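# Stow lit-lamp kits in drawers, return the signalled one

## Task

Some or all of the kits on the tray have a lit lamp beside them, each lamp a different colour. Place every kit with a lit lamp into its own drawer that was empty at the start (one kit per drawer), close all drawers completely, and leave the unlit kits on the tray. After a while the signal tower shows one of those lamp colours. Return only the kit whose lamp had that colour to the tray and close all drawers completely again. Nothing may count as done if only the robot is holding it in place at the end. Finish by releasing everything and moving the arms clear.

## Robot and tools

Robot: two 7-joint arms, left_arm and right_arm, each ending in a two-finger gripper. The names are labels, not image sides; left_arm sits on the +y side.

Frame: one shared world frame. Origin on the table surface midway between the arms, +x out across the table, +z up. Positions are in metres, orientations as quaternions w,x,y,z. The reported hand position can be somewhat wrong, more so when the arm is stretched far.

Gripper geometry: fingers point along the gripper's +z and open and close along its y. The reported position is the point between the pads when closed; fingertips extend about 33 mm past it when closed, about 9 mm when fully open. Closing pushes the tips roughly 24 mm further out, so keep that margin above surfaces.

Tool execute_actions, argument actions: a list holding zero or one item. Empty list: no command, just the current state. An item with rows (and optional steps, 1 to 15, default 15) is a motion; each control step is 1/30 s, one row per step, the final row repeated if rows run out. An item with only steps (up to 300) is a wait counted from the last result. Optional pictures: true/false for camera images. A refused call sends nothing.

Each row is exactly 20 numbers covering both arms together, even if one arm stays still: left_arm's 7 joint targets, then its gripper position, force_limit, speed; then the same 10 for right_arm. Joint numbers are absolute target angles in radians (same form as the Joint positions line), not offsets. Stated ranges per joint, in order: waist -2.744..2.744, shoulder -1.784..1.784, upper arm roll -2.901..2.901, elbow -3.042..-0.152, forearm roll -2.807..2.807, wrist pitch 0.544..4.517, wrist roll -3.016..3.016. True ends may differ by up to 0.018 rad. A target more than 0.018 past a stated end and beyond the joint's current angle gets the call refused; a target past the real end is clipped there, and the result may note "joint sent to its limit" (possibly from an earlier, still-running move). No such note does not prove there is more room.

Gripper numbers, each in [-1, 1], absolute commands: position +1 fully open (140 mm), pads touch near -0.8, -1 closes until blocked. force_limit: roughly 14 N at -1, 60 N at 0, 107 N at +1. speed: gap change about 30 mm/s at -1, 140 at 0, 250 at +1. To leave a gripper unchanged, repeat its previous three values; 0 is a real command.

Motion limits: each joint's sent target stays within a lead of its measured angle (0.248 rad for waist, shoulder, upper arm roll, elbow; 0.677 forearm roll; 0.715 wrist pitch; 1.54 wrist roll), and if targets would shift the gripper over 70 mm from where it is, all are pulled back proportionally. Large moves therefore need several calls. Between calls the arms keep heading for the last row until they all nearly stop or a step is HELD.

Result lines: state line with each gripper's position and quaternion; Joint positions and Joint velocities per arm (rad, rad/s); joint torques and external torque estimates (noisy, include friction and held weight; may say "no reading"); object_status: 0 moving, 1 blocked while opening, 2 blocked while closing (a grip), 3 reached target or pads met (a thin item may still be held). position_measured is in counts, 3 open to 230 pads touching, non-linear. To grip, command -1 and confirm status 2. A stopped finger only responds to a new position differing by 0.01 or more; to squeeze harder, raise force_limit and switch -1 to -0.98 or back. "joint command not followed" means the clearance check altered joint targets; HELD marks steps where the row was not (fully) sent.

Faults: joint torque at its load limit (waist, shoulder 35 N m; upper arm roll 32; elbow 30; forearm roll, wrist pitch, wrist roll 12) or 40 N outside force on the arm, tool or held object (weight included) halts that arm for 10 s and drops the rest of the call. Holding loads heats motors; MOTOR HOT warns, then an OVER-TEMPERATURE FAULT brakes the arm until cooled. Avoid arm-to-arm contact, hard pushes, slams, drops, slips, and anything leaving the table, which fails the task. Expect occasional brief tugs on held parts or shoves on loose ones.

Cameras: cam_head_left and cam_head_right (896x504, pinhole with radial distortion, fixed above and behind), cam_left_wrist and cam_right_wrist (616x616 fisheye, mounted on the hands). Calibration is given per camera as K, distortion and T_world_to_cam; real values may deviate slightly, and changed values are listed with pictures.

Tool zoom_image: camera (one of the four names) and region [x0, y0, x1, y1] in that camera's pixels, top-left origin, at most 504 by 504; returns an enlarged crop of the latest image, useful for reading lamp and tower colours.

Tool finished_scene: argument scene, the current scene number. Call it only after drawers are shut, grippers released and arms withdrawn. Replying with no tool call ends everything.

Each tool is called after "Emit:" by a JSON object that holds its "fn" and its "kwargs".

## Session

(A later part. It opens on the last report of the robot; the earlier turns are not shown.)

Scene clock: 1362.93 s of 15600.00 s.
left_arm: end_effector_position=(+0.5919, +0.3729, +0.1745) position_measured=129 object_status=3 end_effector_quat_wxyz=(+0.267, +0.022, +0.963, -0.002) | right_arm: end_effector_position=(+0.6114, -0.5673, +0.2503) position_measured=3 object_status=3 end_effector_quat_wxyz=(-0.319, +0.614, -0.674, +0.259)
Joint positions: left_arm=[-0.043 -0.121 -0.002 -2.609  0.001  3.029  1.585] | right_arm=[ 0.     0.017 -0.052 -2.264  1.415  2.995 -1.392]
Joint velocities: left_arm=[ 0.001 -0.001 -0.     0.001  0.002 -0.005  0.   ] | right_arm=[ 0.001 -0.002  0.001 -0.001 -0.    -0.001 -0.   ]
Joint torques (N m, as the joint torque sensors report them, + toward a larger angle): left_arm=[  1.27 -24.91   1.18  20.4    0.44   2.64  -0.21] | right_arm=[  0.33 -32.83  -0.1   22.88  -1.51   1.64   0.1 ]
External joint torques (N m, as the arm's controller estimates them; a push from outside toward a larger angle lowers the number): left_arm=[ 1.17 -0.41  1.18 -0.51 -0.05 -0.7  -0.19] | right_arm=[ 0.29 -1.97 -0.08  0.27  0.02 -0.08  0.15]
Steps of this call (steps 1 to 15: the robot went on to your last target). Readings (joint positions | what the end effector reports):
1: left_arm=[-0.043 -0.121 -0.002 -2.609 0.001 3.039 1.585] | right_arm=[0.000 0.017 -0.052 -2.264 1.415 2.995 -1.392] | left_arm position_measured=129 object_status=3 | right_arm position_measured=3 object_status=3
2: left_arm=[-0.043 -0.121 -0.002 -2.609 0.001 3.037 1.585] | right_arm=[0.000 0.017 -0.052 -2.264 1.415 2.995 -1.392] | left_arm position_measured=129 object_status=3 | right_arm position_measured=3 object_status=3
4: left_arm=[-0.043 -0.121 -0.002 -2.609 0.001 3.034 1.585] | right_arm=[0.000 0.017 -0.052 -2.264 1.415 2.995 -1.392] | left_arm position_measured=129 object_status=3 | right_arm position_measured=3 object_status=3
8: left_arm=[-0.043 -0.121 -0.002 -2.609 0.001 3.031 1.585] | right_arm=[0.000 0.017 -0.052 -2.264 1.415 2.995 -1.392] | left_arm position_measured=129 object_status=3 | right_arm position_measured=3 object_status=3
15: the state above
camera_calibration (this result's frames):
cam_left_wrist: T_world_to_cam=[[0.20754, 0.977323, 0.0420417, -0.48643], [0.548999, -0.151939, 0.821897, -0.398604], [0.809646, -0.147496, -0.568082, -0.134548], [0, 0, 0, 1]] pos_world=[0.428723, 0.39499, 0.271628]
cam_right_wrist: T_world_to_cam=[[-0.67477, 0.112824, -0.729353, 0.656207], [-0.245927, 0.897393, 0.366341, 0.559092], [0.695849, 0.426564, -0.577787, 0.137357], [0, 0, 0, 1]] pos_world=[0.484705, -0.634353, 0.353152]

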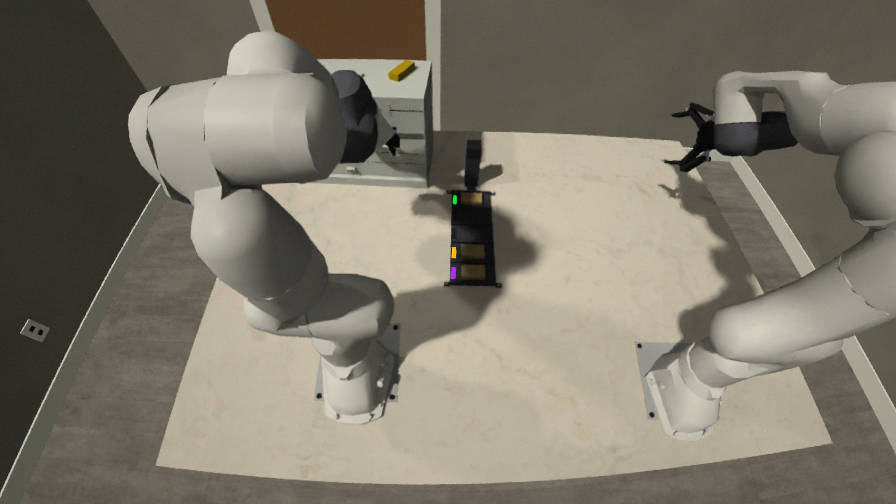

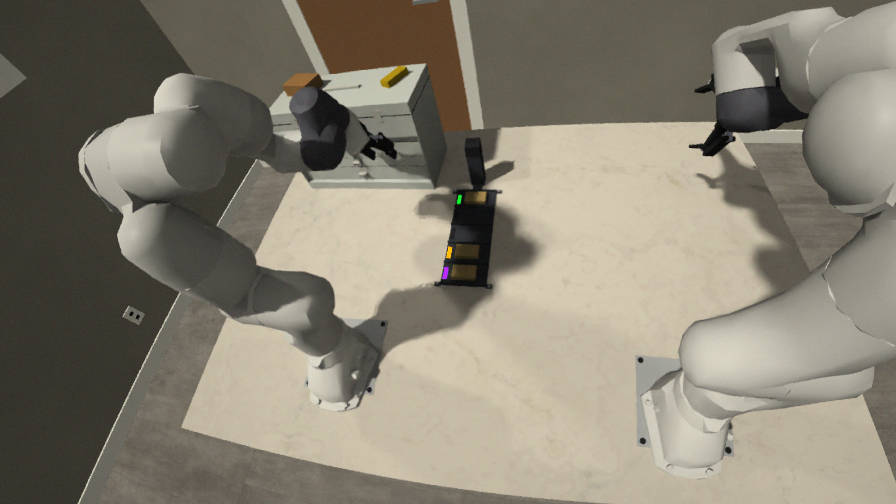

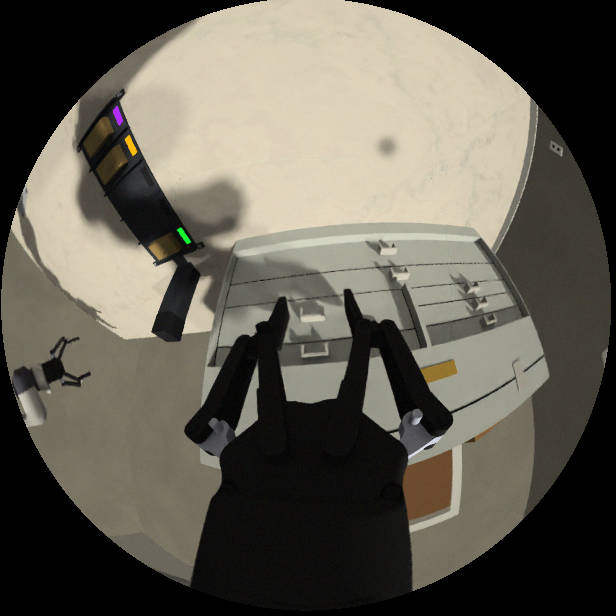

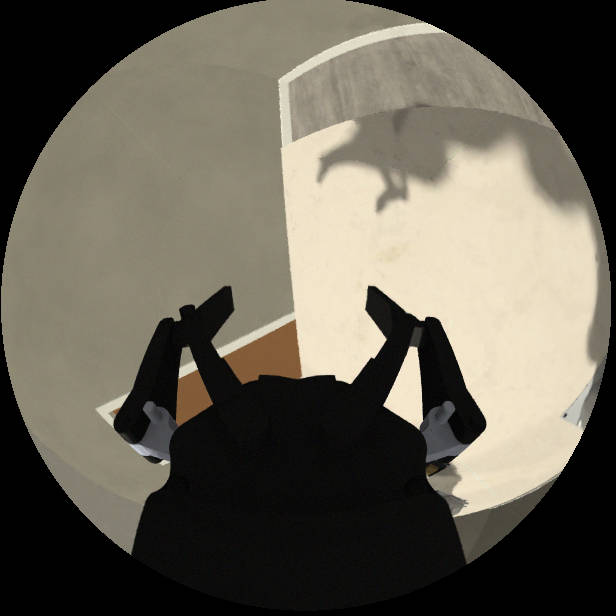

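Emit:
{"fn": "execute_actions", "kwargs": {"actions": [{"rows": [[-0.051,-0.134,0,-2.608,0,3.010,1.578,0,-0.3,-0.7, 0,0.017,-0.05,-2.264,1.415,2.995,-1.392,1,0,0]], "steps": 15}], "pictures": false}}

Emit:
{"fn": "execute_actions", "kwargs": {"actions": [{"rows": [[-0.051,-0.134,0,-2.608,0,3.010,1.578,-1,0,-0.7, 0,0.017,-0.05,-2.264,1.415,2.995,-1.392,1,0,0]], "steps": 15}], "pictures": false}}

Emit:
{"fn": "execute_actions", "kwargs": {"actions": [{"steps": 12}]}}

Scene clock: 1374.10 s of 15600.00 s.
left_arm: end_effector_position=(+0.5903, +0.3701, +0.1773) position_measured=129 object_status=3 end_effector_quat_wxyz=(+0.266, +0.024, +0.964, -0.002) | right_arm: end_effector_position=(+0.6114, -0.5673, +0.2503) position_measured=3 object_status=3 end_effector_quat_wxyz=(-0.319, +0.614, -0.674, +0.259)
Joint positions: left_arm=[-0.048 -0.132 -0.001 -2.609  0.001  3.015  1.585] | right_arm=[ 0.     0.017 -0.052 -2.264  1.415  2.995 -1.392]
Joint velocities: left_arm=[-0.001 -0.    -0.001 -0.001 -0.    -0.006 -0.   ] | right_arm=[ 0.001  0.     0.     0.    -0.002 -0.001 -0.001]
Joint torques (N m, as the joint torque sensors report them, + toward a larger angle): left_arm=[ -2.49 -25.46   1.53  20.7    0.35   2.78  -0.28] | right_arm=[  0.16 -32.98   0.01  23.17  -1.53   1.64   0.08]
External joint torques (N m, as the arm's controller estimates them; a push from outside toward a larger angle lowers the number): left_arm=[-2.39 -1.32  1.75 -0.27 -0.16 -0.53 -0.26] | right_arm=[ 0.09 -2.1   0.    0.5   0.01 -0.08  0.12]
Steps of this call (steps 1 to 15: the robot went on to your last target; steps 16 to 90: nothing new was sent; then 7.67 s passed at rest; steps 91 to 105: all 15 steps of this action). Readings (joint positions | what the end effector reports):
91: left_arm=[-0.044 -0.123 -0.001 -2.609 0.001 3.025 1.585] | right_arm=[0.000 0.017 -0.052 -2.264 1.415 2.995 -1.392] | left_arm position_measured=129 object_status=3 | right_arm position_measured=3 object_status=3
92: left_arm=[-0.045 -0.126 -0.001 -2.609 0.001 3.023 1.585] | right_arm=[0.000 0.017 -0.052 -2.264 1.415 2.995 -1.392] | left_arm position_measured=129 object_status=3 | right_arm position_measured=3 object_status=3
94: left_arm=[-0.047 -0.130 -0.001 -2.609 0.001 3.021 1.585] | right_arm=[0.000 0.017 -0.052 -2.264 1.415 2.995 -1.392] | left_arm position_measured=129 object_status=3 | right_arm position_measured=3 object_status=3
98: left_arm=[-0.048 -0.132 -0.001 -2.609 0.001 3.017 1.585] | right_arm=[0.000 0.017 -0.052 -2.264 1.415 2.995 -1.392] | left_arm position_measured=129 object_status=3 | right_arm position_measured=3 object_status=3
105: the state above

Scene clock: 1374.60 s of 15600.00 s.
left_arm: end_effector_position=(+0.5902, +0.3701, +0.1772) position_measured=176 object_status=0 end_effector_quat_wxyz=(+0.265, +0.024, +0.964, -0.002) | right_arm: end_effector_position=(+0.6114, -0.5673, +0.2503) position_measured=3 object_status=3 end_effector_quat_wxyz=(-0.319, +0.614, -0.674, +0.259)
Joint positions: left_arm=[-0.048 -0.132 -0.001 -2.609  0.001  3.014  1.585] | right_arm=[ 0.     0.017 -0.052 -2.264  1.415  2.995 -1.392]
Joint velocities: left_arm=[ 0.     0.003 -0.001 -0.001 -0.001 -0.     0.   ] | right_arm=[-0.001  0.001  0.001  0.001  0.001  0.001 -0.   ]
Joint torques (N m, as the joint torque sensors report them, + toward a larger angle): left_arm=[ -2.45 -25.22   0.79  21.29   0.33   2.81  -0.22] | right_arm=[  0.24 -32.82  -0.23  23.09  -1.53   1.59   0.02]
External joint torques (N m, as the arm's controller estimates them; a push from outside toward a larger angle lowers the number): left_arm=[-2.43 -1.26  0.94  0.44 -0.17 -0.49 -0.21] | right_arm=[ 0.31 -1.95 -0.11  0.41  0.   -0.15  0.07]
Steps of this call (steps 1 to 15: all 15 steps of this action). Readings (joint positions | what the end effector reports):
1: left_arm=[-0.048 -0.132 -0.001 -2.609 0.001 3.015 1.585] | right_arm=[0.000 0.017 -0.052 -2.264 1.415 2.995 -1.392] | left_arm position_measured=129 object_status=0 | right_arm position_measured=3 object_status=3
2: left_arm=[-0.048 -0.132 -0.001 -2.609 0.001 3.015 1.585] | right_arm=[0.000 0.017 -0.052 -2.264 1.415 2.995 -1.392] | left_arm position_measured=131 object_status=0 | right_arm position_measured=3 object_status=3
4: left_arm=[-0.048 -0.132 -0.001 -2.609 0.001 3.015 1.585] | right_arm=[0.000 0.017 -0.052 -2.264 1.415 2.995 -1.392] | left_arm position_measured=138 object_status=0 | right_arm position_measured=3 object_status=3
8: left_arm=[-0.048 -0.132 -0.001 -2.609 0.001 3.014 1.585] | right_arm=[0.000 0.017 -0.052 -2.264 1.415 2.995 -1.392] | left_arm position_measured=152 object_status=0 | right_arm position_measured=3 object_status=3
15: the state above

Scene clock: 1375.00 s of 15600.00 s.
left_arm: end_effector_position=(+0.5900, +0.3678, +0.1775) position_measured=193 object_status=2 end_effector_quat_wxyz=(+0.265, +0.026, +0.964, -0.003) | right_arm: end_effector_position=(+0.6114, -0.5673, +0.2503) position_measured=3 object_status=3 end_effector_quat_wxyz=(-0.319, +0.614, -0.674, +0.259)
Joint positions: left_arm=[-0.051 -0.133 -0.002 -2.609  0.001  3.013  1.585] | right_arm=[ 0.     0.017 -0.052 -2.264  1.415  2.995 -1.392]
Joint velocities: left_arm=[ 0.    -0.001 -0.001  0.     0.001  0.    -0.001] | right_arm=[-0.     0.001  0.    -0.    -0.     0.    -0.001]
Joint torques (N m, as the joint torque sensors report them, + toward a larger angle): left_arm=[  0.21 -24.82   1.45  21.29   0.34   2.98  -0.24] | right_arm=[ -0.03 -32.63   0.21  22.93  -1.53   1.62   0.03]
External joint torques (N m, as the arm's controller estimates them; a push from outside toward a larger angle lowers the number): left_arm=[ 0.31 -0.59  1.67  0.22 -0.18 -0.36 -0.22] | right_arm=[-0.04 -1.84  0.26  0.34  0.   -0.1   0.07]
Steps of this call (steps 1 to 12: the robot went on to your last target). Readings (joint positions | what the end effector reports):
1: left_arm=[-0.049 -0.132 -0.001 -2.609 0.001 3.014 1.585] | right_arm=[0.000 0.017 -0.052 -2.264 1.415 2.995 -1.392] | left_arm position_measured=179 object_status=0 | right_arm position_measured=3 object_status=3
2: left_arm=[-0.050 -0.132 -0.002 -2.609 0.001 3.014 1.585] | right_arm=[0.000 0.017 -0.052 -2.264 1.415 2.995 -1.392] | left_arm position_measured=182 object_status=0 | right_arm position_measured=3 object_status=3
4: left_arm=[-0.051 -0.133 -0.002 -2.609 0.001 3.013 1.585] | right_arm=[0.000 0.017 -0.052 -2.264 1.415 2.995 -1.392] | left_arm position_measured=189 object_status=0 | right_arm position_measured=3 object_status=3
8: left_arm=[-0.051 -0.133 -0.002 -2.609 0.001 3.013 1.585] | right_arm=[0.000 0.017 -0.052 -2.264 1.415 2.995 -1.392] | left_arm position_measured=193 object_status=0 | right_arm position_measured=3 object_status=3
12: the state above
camera_calibration (this result's frames):
cam_left_wrist: T_world_to_cam=[[0.216332, 0.975441, 0.0414126, -0.485584], [0.55083, -0.156964, 0.819725, -0.399695], [0.806093, -0.154521, -0.571259, -0.126793], [0, 0, 0, 1]] pos_world=[0.427418, 0.391329, 0.275318]
cam_right_wrist: T_world_to_cam=[[-0.674771, 0.112817, -0.729354, 0.656204], [-0.245937, 0.89739, 0.366341, 0.559091], [0.695844, 0.426571, -0.577787, 0.13736], [0, 0, 0, 1]] pos_world=[0.484707, -0.634347, 0.353152]

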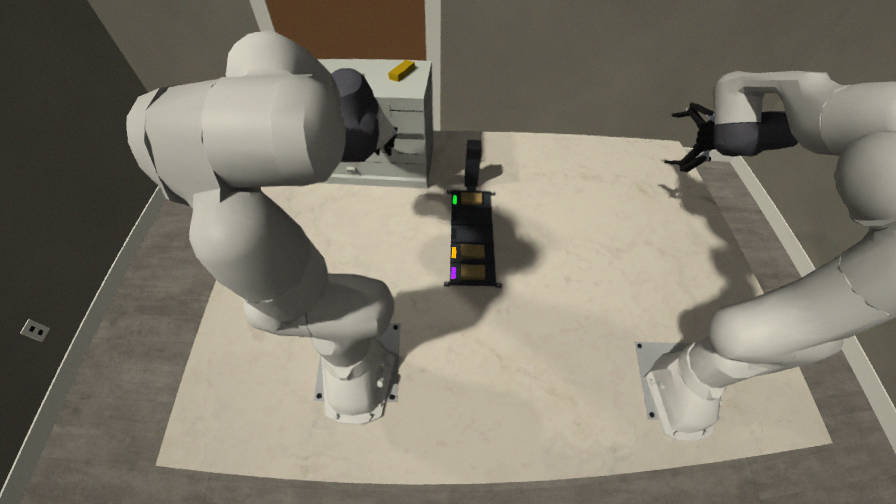

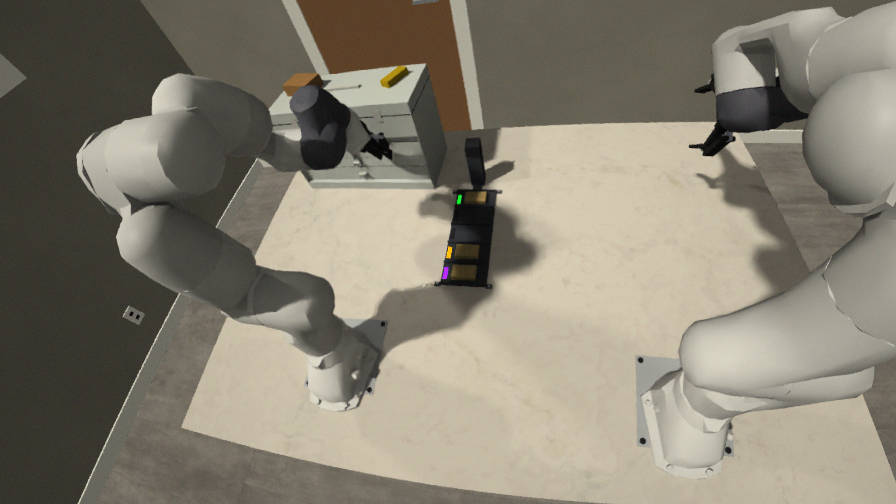

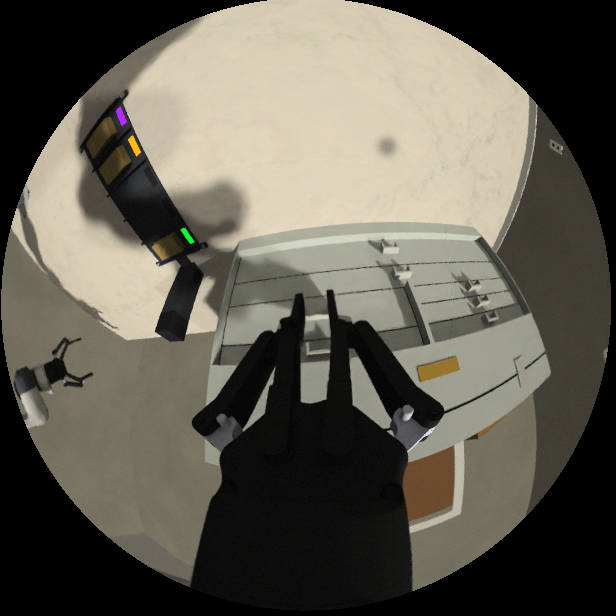

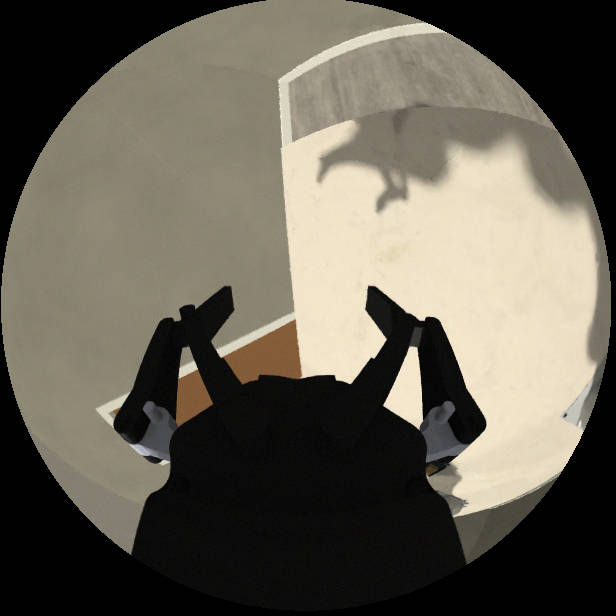

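Emit:
{"fn": "execute_actions", "kwargs": {"actions": [{"rows": [[-0.051,-0.142,0,-2.619,0,3.014,1.578,-1,0,-0.7, 0,0.017,-0.05,-2.264,1.415,2.995,-1.392,1,0,0],[-0.051,-0.155,0,-2.633,0,3.016,1.578,-1,0,-0.7, 0,0.017,-0.05,-2.264,1.415,2.995,-1.392,1,0,0],[-0.051,-0.17,0,-2.65,0,3.017,1.578,-1,0,-0.7, 0,0.017,-0.05,-2.264,1.415,2.995,-1.392,1,0,0],[-0.051,-0.186,0,-2.667,0,3.018,1.578,-1,0,-0.7, 0,0.017,-0.05,-2.264,1.415,2.995,-1.392,1,0,0],[-0.05,-0.201,0,-2.684,0,3.019,1.578,-1,0,-0.7, 0,0.017,-0.05,-2.264,1.415,2.995,-1.392,1,0,0],[-0.05,-0.217,0,-2.70,0,3.02,1.578,-1,0,-0.7, 0,0.017,-0.05,-2.264,1.415,2.995,-1.392,1,0,0],[-0.05,-0.233,0,-2.717,0,3.021,1.578,-1,0,-0.7, 0,0.017,-0.05,-2.264,1.415,2.995,-1.392,1,0,0],[-0.05,-0.249,0,-2.7335,0,3.0215,1.578,-1,0,-0.7, 0,0.017,-0.05,-2.264,1.415,2.995,-1.392,1,0,0],[-0.049,-0.267,0,-2.751,0,3.021,1.578,-1,0,-0.7, 0,0.017,-0.05,-2.264,1.415,2.995,-1.392,1,0,0],[-0.049,-0.285,0,-2.768,0,3.02,1.578,-1,0,-0.7, 0,0.017,-0.05,-2.264,1.415,2.995,-1.392,1,0,0],[-0.049,-0.303,0,-2.786,0,3.019,1.578,-1,0,-0.7, 0,0.017,-0.05,-2.264,1.415,2.995,-1.392,1,0,0],[-0.048,-0.322,0,-2.803,0,3.018,1.578,-1,0,-0.7, 0,0.017,-0.05,-2.264,1.415,2.995,-1.392,1,0,0],[-0.048,-0.341,0,-2.82,0,3.016,1.578,-1,0,-0.7, 0,0.017,-0.05,-2.264,1.415,2.995,-1.392,1,0,0],[-0.048,-0.36,0,-2.838,0,3.015,1.578,-1,0,-0.7, 0,0.017,-0.05,-2.264,1.415,2.995,-1.392,1,0,0],[-0.048,-0.379,0,-2.855,0,3.013,1.578,-1,0,-0.7, 0,0.017,-0.05,-2.264,1.415,2.995,-1.392,1,0,0]], "steps": 15}], "pictures": false}}

Emit:
{"fn": "execute_actions", "kwargs": {"actions": [{"rows": [[-0.047,-0.397,0,-2.870,0,3.008,1.578,-1,0,-0.7, 0,0.017,-0.05,-2.264,1.415,2.995,-1.392,1,0,0],[-0.047,-0.415,0,-2.885,0,3.004,1.578,-1,0,-0.7, 0,0.017,-0.05,-2.264,1.415,2.995,-1.392,1,0,0],[-0.047,-0.433,0,-2.899,0,3.0,1.578,-1,0,-0.7, 0,0.017,-0.05,-2.264,1.415,2.995,-1.392,1,0,0],[-0.047,-0.452,0,-2.914,0,2.997,1.578,-1,0,-0.7, 0,0.017,-0.05,-2.264,1.415,2.995,-1.392,1,0,0],[-0.046,-0.470,0,-2.929,0,2.993,1.578,-1,0,-0.7, 0,0.017,-0.05,-2.264,1.415,2.995,-1.392,1,0,0],[-0.046,-0.489,0,-2.943,0,2.99,1.578,-1,0,-0.7, 0,0.017,-0.05,-2.264,1.415,2.995,-1.392,1,0,0]], "steps": 15}]}}

Scene clock: 1412.83 s of 15600.00 s.
left_arm: end_effector_position=(+0.5232, +0.3715, +0.1784) position_measured=193 object_status=2 end_effector_quat_wxyz=(+0.266, +0.025, +0.964, -0.003) | right_arm: end_effector_position=(+0.6114, -0.5673, +0.2503) position_measured=3 object_status=3 end_effector_quat_wxyz=(-0.319, +0.614, -0.674, +0.259)
Joint positions: left_arm=[-0.05  -0.337 -0.001 -2.816  0.001  3.019  1.585] | right_arm=[ 0.     0.017 -0.052 -2.264  1.415  2.995 -1.392]
Joint velocities: left_arm=[ 0.005 -0.537  0.    -0.502 -0.001 -0.013 -0.001] | right_arm=[-0.001  0.002  0.002 -0.001  0.     0.    -0.001]
Joint torques (N m, as the joint torque sensors report them, + toward a larger angle): left_arm=[ -1.22 -15.54   0.46  21.49   0.42   3.02  -0.22] | right_arm=[  0.17 -32.48  -0.01  23.43  -1.54   1.63   0.02]
External joint torques (N m, as the arm's controller estimates them; a push from outside toward a larger angle lowers the number): left_arm=[-1.09 -1.82  0.77 -2.08 -0.08 -0.5  -0.21] | right_arm=[ 0.1  -1.74 -0.02  0.85 -0.01 -0.08  0.07]
Steps of this call (steps 1 to 15: the robot went on to your last target; steps 16 to 90: nothing new was sent; then 34.33 s passed at rest; steps 91 to 105: all 15 steps of this action). Readings (joint positions | what the end effector reports):
91: left_arm=[-0.051 -0.134 -0.002 -2.610 0.001 3.013 1.585] | right_arm=[0.000 0.017 -0.052 -2.264 1.415 2.995 -1.392] | left_arm position_measured=193 object_status=2 | right_arm position_measured=3 object_status=3
92: left_arm=[-0.051 -0.139 -0.002 -2.616 0.001 3.014 1.585] | right_arm=[0.000 0.017 -0.052 -2.264 1.415 2.995 -1.392] | left_arm position_measured=193 object_status=2 | right_arm position_measured=3 object_status=3
94: left_arm=[-0.051 -0.158 -0.002 -2.637 0.001 3.015 1.585] | right_arm=[0.000 0.017 -0.052 -2.264 1.415 2.995 -1.392] | left_arm position_measured=193 object_status=2 | right_arm position_measured=3 object_status=3
98: left_arm=[-0.051 -0.215 -0.001 -2.696 0.001 3.018 1.585] | right_arm=[0.000 0.017 -0.052 -2.264 1.415 2.995 -1.392] | left_arm position_measured=193 object_status=2 | right_arm position_measured=3 object_status=3
105: the state above

Scene clock: 1413.33 s of 15600.00 s.
left_arm: end_effector_position=(+0.4821, +0.3736, +0.1789) position_measured=193 object_status=2 end_effector_quat_wxyz=(+0.268, +0.025, +0.963, -0.002) | right_arm: end_effector_position=(+0.6114, -0.5673, +0.2503) position_measured=3 object_status=3 end_effector_quat_wxyz=(-0.319, +0.614, -0.674, +0.259)
Joint positions: left_arm=[-0.049 -0.486 -0.001 -2.94   0.001  2.997  1.585] | right_arm=[ 0.     0.017 -0.052 -2.264  1.415  2.995 -1.392]
Joint velocities: left_arm=[-0.001 -0.008  0.001 -0.005  0.001 -0.008 -0.001] | right_arm=[-0.    -0.001  0.001 -0.001 -0.     0.001 -0.   ]
Joint torques (N m, as the joint torque sensors report them, + toward a larger angle): left_arm=[  1.2  -13.76   0.97  19.7    0.31   2.72  -0.15] | right_arm=[  0.06 -33.11  -0.24  23.27  -1.57   1.62   0.05]
External joint torques (N m, as the arm's controller estimates them; a push from outside toward a larger angle lowers the number): left_arm=[ 1.2  -1.81  1.4  -1.62 -0.21 -0.61 -0.13] | right_arm=[ 0.   -2.24 -0.24  0.64 -0.03 -0.1   0.09]
Steps of this call (steps 1 to 15: all 15 steps of this action). Readings (joint positions | what the end effector reports):
1: left_arm=[-0.050 -0.356 -0.001 -2.833 0.001 3.018 1.585] | right_arm=[0.000 0.017 -0.052 -2.264 1.415 2.995 -1.392] | left_arm position_measured=193 object_status=2 | right_arm position_measured=3 object_status=3
2: left_arm=[-0.050 -0.374 -0.001 -2.850 0.001 3.016 1.585] | right_arm=[0.000 0.017 -0.052 -2.264 1.415 2.995 -1.392] | left_arm position_measured=193 object_status=2 | right_arm position_measured=3 object_status=3
4: left_arm=[-0.050 -0.410 -0.001 -2.881 0.001 3.012 1.585] | right_arm=[0.000 0.017 -0.052 -2.264 1.415 2.995 -1.392] | left_arm position_measured=193 object_status=2 | right_arm position_measured=3 object_status=3
8: left_arm=[-0.049 -0.471 -0.001 -2.930 0.001 3.002 1.585] | right_arm=[0.000 0.017 -0.052 -2.264 1.415 2.995 -1.392] | left_arm position_measured=193 object_status=2 | right_arm position_measured=3 object_status=3
15: the state above
camera_calibration (this result's frames):
cam_left_wrist: T_world_to_cam=[[0.213127, 0.976096, 0.0425821, -0.466786], [0.547491, -0.155414, 0.822253, -0.339868], [0.809216, -0.151931, -0.567527, -0.0412089], [0, 0, 0, 1]] pos_world=[0.318906, 0.396547, 0.275947]
cam_right_wrist: T_world_to_cam=[[-0.674773, 0.112803, -0.729354, 0.656197], [-0.245956, 0.897385, 0.366341, 0.559087], [0.695835, 0.426586, -0.577787, 0.137366], [0, 0, 0, 1]] pos_world=[0.484711, -0.634335, 0.353152]

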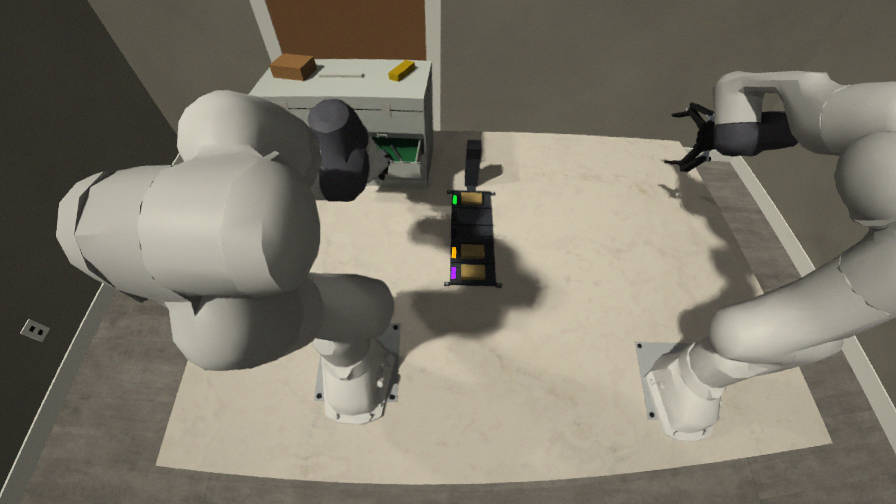

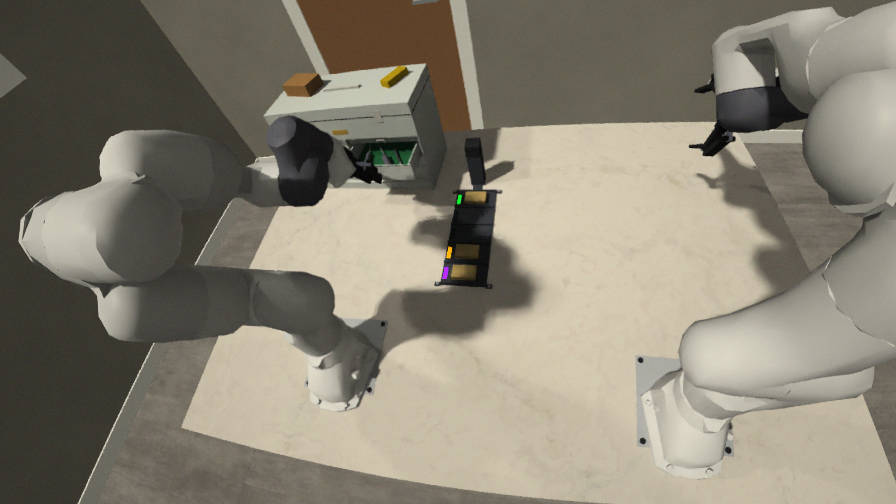

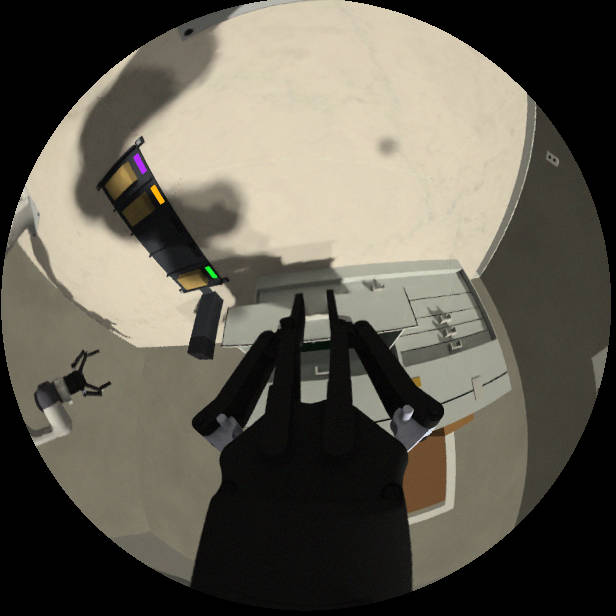

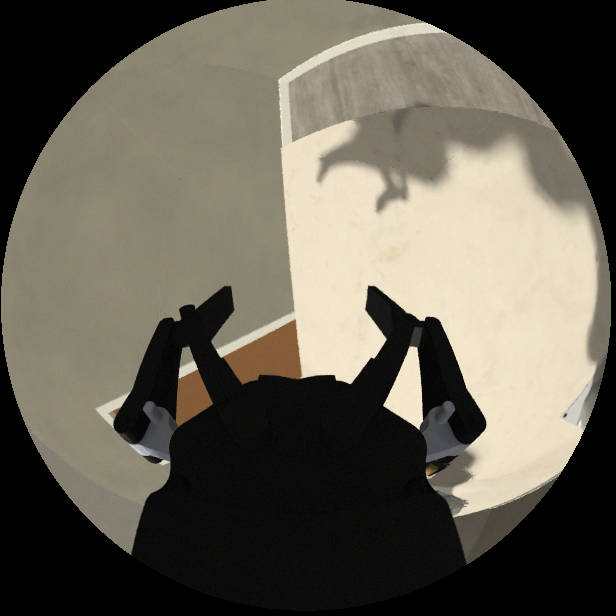

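R2 is occupied. Push it back while gripped.

Emit:
{"fn": "execute_actions", "kwargs": {"actions": [{"rows": [[-0.047,-0.470,0,-2.929,0,2.997,1.578,-1,0,-0.7, 0,0.017,-0.05,-2.264,1.415,2.995,-1.392,1,0,0],[-0.047,-0.452,0,-2.914,0,3.0,1.578,-1,0,-0.7, 0,0.017,-0.05,-2.264,1.415,2.995,-1.392,1,0,0],[-0.047,-0.43,0,-2.897,0,3.004,1.578,-1,0,-0.7, 0,0.017,-0.05,-2.264,1.415,2.995,-1.392,1,0,0],[-0.048,-0.405,0,-2.876,0,3.009,1.578,-1,0,-0.7, 0,0.017,-0.05,-2.264,1.415,2.995,-1.392,1,0,0],[-0.048,-0.379,0,-2.855,0,3.013,1.578,-1,0,-0.7, 0,0.017,-0.05,-2.264,1.415,2.995,-1.392,1,0,0],[-0.048,-0.354,0,-2.832,0,3.016,1.578,-1,0,-0.7, 0,0.017,-0.05,-2.264,1.415,2.995,-1.392,1,0,0],[-0.049,-0.328,0,-2.809,0,3.018,1.578,-1,0,-0.7, 0,0.017,-0.05,-2.264,1.415,2.995,-1.392,1,0,0],[-0.049,-0.303,0,-2.786,0,3.019,1.578,-1,0,-0.7, 0,0.017,-0.05,-2.264,1.415,2.995,-1.392,1,0,0],[-0.049,-0.276,0,-2.76,0,3.021,1.578,-1,0,-0.7, 0,0.017,-0.05,-2.264,1.415,2.995,-1.392,1,0,0],[-0.05,-0.249,0,-2.7335,0,3.0215,1.578,-1,0,-0.7, 0,0.017,-0.05,-2.264,1.415,2.995,-1.392,1,0,0],[-0.05,-0.225,0,-2.708,0,3.02,1.578,-1,0,-0.7, 0,0.017,-0.05,-2.264,1.415,2.995,-1.392,1,0,0],[-0.05,-0.201,0,-2.684,0,3.019,1.578,-1,0,-0.7, 0,0.017,-0.05,-2.264,1.415,2.995,-1.392,1,0,0],[-0.051,-0.18,0,-2.66,0,3.018,1.578,-1,0,-0.7, 0,0.017,-0.05,-2.264,1.415,2.995,-1.392,1,0,0],[-0.051,-0.165,0,-2.644,0,3.016,1.578,-1,0,-0.7, 0,0.017,-0.05,-2.264,1.415,2.995,-1.392,1,0,0],[-0.051,-0.155,0,-2.633,0,3.016,1.578,-1,0,-0.7, 0,0.017,-0.05,-2.264,1.415,2.995,-1.392,1,0,0]], "steps": 15}], "pictures": false}}

Emit:
{"fn": "execute_actions", "kwargs": {"actions": [{"rows": [[-0.051,-0.148,0,-2.626,0,3.015,1.578,-1,0,-0.7, 0,0.017,-0.05,-2.264,1.415,2.995,-1.392,1,0,0],[-0.051,-0.142,0,-2.619,0,3.014,1.578,-1,0,-0.7, 0,0.017,-0.05,-2.264,1.415,2.995,-1.392,1,0,0],[-0.051,-0.138,0,-2.614,0,3.014,1.578,-1,0,-0.7, 0,0.017,-0.05,-2.264,1.415,2.995,-1.392,1,0,0],[-0.051,-0.134,0,-2.61,0,3.013,1.578,-1,0,-0.7, 0,0.017,-0.05,-2.264,1.415,2.995,-1.392,1,0,0],[-0.051,-0.131,0,-2.606,0,3.013,1.578,-1,0,-0.7, 0,0.017,-0.05,-2.264,1.415,2.995,-1.392,1,0,0],[-0.051,-0.128,0,-2.603,0,3.013,1.578,-1,0,-0.7, 0,0.017,-0.05,-2.264,1.415,2.995,-1.392,1,0,0]], "steps": 15}], "pictures": false}}

Emit:
{"fn": "execute_actions", "kwargs": {"actions": [{"rows": [[-0.051,-0.122,0,-2.596,0,3.012,1.578,-1,0,-0.7, 0,0.017,-0.05,-2.264,1.415,2.995,-1.392,1,0,0]], "steps": 12}], "pictures": false}}

Scene clock: 1449.87 s of 15600.00 s.
left_arm: end_effector_position=(+0.5694, +0.3691, +0.1779) position_measured=193 object_status=2 end_effector_quat_wxyz=(+0.264, +0.026, +0.964, -0.003) | right_arm: end_effector_position=(+0.6114, -0.5673, +0.2503) position_measured=3 object_status=3 end_effector_quat_wxyz=(-0.319, +0.614, -0.674, +0.259)
Joint positions: left_arm=[-0.051 -0.192 -0.001 -2.671  0.001  3.013  1.585] | right_arm=[ 0.     0.017 -0.052 -2.264  1.415  2.995 -1.392]
Joint velocities: left_arm=[-0.006  0.492 -0.001  0.504 -0.002  0.003  0.001] | right_arm=[ 0.    -0.001 -0.001 -0.001 -0.002 -0.     0.002]
Joint torques (N m, as the joint torque sensors report them, + toward a larger angle): left_arm=[  0.01 -22.33   1.94  18.6    0.41   3.84  -0.19] | right_arm=[  0.22 -32.35  -0.15  23.4   -1.52   1.62  -0.01]
External joint torques (N m, as the arm's controller estimates them; a push from outside toward a larger angle lowers the number): left_arm=[-0.18  3.49  1.98  0.45 -0.02  0.65 -0.18] | right_arm=[ 0.24 -1.47 -0.06  0.78  0.02 -0.11  0.03]
Steps of this call (steps 1 to 15: the robot went on to your last target; steps 16 to 90: nothing new was sent; then 33.03 s passed at rest; steps 91 to 105: all 15 steps of this action). Readings (joint positions | what the end effector reports):
91: left_arm=[-0.049 -0.484 -0.001 -2.938 0.001 2.996 1.585] | right_arm=[0.000 0.017 -0.052 -2.264 1.415 2.995 -1.392] | left_arm position_measured=193 object_status=2 | right_arm position_measured=3 object_status=3
92: left_arm=[-0.049 -0.476 -0.001 -2.932 0.001 2.996 1.585] | right_arm=[0.000 0.017 -0.052 -2.264 1.415 2.995 -1.392] | left_arm position_measured=193 object_status=2 | right_arm position_measured=3 object_status=3
94: left_arm=[-0.049 -0.448 -0.001 -2.908 0.001 2.998 1.585] | right_arm=[0.000 0.017 -0.052 -2.264 1.415 2.995 -1.392] | left_arm position_measured=193 object_status=2 | right_arm position_measured=3 object_status=3
98: left_arm=[-0.050 -0.359 -0.001 -2.831 0.001 3.007 1.585] | right_arm=[0.000 0.017 -0.052 -2.264 1.415 2.995 -1.392] | left_arm position_measured=193 object_status=2 | right_arm position_measured=3 object_status=3
105: the state above

Scene clock: 1450.37 s of 15600.00 s.
left_arm: end_effector_position=(+0.5904, +0.3679, +0.1775) position_measured=193 object_status=2 end_effector_quat_wxyz=(+0.265, +0.026, +0.964, -0.003) | right_arm: end_effector_position=(+0.6114, -0.5673, +0.2503) position_measured=3 object_status=3 end_effector_quat_wxyz=(-0.319, +0.614, -0.674, +0.259)
Joint positions: left_arm=[-0.052 -0.132 -0.001 -2.607  0.001  3.012  1.585] | right_arm=[ 0.     0.017 -0.052 -2.264  1.415  2.995 -1.392]
Joint velocities: left_arm=[ 0.     0.     0.     0.001 -0.    -0.002  0.001] | right_arm=[-0.001 -0.001 -0.001  0.     0.001 -0.    -0.   ]
Joint torques (N m, as the joint torque sensors report them, + toward a larger angle): left_arm=[ -0.15 -22.18   0.66  23.36   0.29   3.69  -0.27] | right_arm=[ -0.12 -33.1   -0.12  22.87  -1.51   1.63   0.06]
External joint torques (N m, as the arm's controller estimates them; a push from outside toward a larger angle lowers the number): left_arm=[-0.17  1.91  0.76  2.44 -0.21  0.38 -0.26] | right_arm=[-0.11 -2.1  -0.05  0.14  0.02 -0.1   0.11]
Steps of this call (steps 1 to 15: all 15 steps of this action). Readings (joint positions | what the end effector reports):
1: left_arm=[-0.051 -0.178 -0.001 -2.656 0.001 3.013 1.585] | right_arm=[0.000 0.017 -0.052 -2.264 1.415 2.995 -1.392] | left_arm position_measured=193 object_status=2 | right_arm position_measured=3 object_status=3
2: left_arm=[-0.052 -0.166 -0.001 -2.644 0.001 3.013 1.585] | right_arm=[0.000 0.017 -0.052 -2.264 1.415 2.995 -1.392] | left_arm position_measured=193 object_status=2 | right_arm position_measured=3 object_status=3
4: left_arm=[-0.052 -0.150 -0.001 -2.627 0.001 3.013 1.585] | right_arm=[0.000 0.017 -0.052 -2.264 1.415 2.995 -1.392] | left_arm position_measured=193 object_status=2 | right_arm position_measured=3 object_status=3
8: left_arm=[-0.052 -0.134 -0.001 -2.610 0.001 3.013 1.585] | right_arm=[0.000 0.017 -0.052 -2.264 1.415 2.995 -1.392] | left_arm position_measured=193 object_status=2 | right_arm position_measured=3 object_status=3
15: the state above

Scene clock: 1450.77 s of 15600.00 s.
left_arm: end_effector_position=(+0.5914, +0.3678, +0.1775) position_measured=193 object_status=2 end_effector_quat_wxyz=(+0.264, +0.026, +0.964, -0.003) | right_arm: end_effector_position=(+0.6114, -0.5673, +0.2503) position_measured=3 object_status=3 end_effector_quat_wxyz=(-0.319, +0.614, -0.674, +0.259)
Joint positions: left_arm=[-0.052 -0.129 -0.001 -2.602  0.001  3.007  1.585] | right_arm=[ 0.     0.017 -0.052 -2.264  1.415  2.995 -1.392]
Joint velocities: left_arm=[-0.     0.001  0.     0.001 -0.    -0.002  0.002] | right_arm=[ 0.    -0.001  0.001 -0.    -0.001  0.001  0.001]
Joint torques (N m, as the joint torque sensors report them, + toward a larger angle): left_arm=[  0.51 -19.41   0.87  24.34   0.44   4.19  -0.21] | right_arm=[  0.36 -32.84   0.06  23.24  -1.52   1.54   0.01]
External joint torques (N m, as the arm's controller estimates them; a push from outside toward a larger angle lowers the number): left_arm=[ 0.5   4.9   0.98  3.31 -0.07  0.87 -0.19] | right_arm=[ 0.28 -1.83  0.04  0.52  0.02 -0.19  0.05]
Steps of this call (steps 1 to 12: all 12 steps of this action). Readings (joint positions | what the end effector reports):
1: left_arm=[-0.052 -0.131 -0.001 -2.606 0.001 3.012 1.585] | right_arm=[0.000 0.017 -0.052 -2.264 1.415 2.995 -1.392] | left_arm position_measured=193 object_status=2 | right_arm position_measured=3 object_status=3
2: left_arm=[-0.052 -0.130 -0.001 -2.604 0.001 3.011 1.585] | right_arm=[0.000 0.017 -0.052 -2.264 1.415 2.995 -1.392] | left_arm position_measured=193 object_status=2 | right_arm position_measured=3 object_status=3
4: left_arm=[-0.052 -0.129 -0.001 -2.603 0.001 3.010 1.585] | right_arm=[0.000 0.017 -0.052 -2.264 1.415 2.995 -1.392] | left_arm position_measured=193 object_status=2 | right_arm position_measured=3 object_status=3
8: left_arm=[-0.052 -0.129 -0.001 -2.602 0.001 3.008 1.585] | right_arm=[0.000 0.017 -0.052 -2.264 1.415 2.995 -1.392] | left_arm position_measured=193 object_status=2 | right_arm position_measured=3 object_status=3
12: the state above


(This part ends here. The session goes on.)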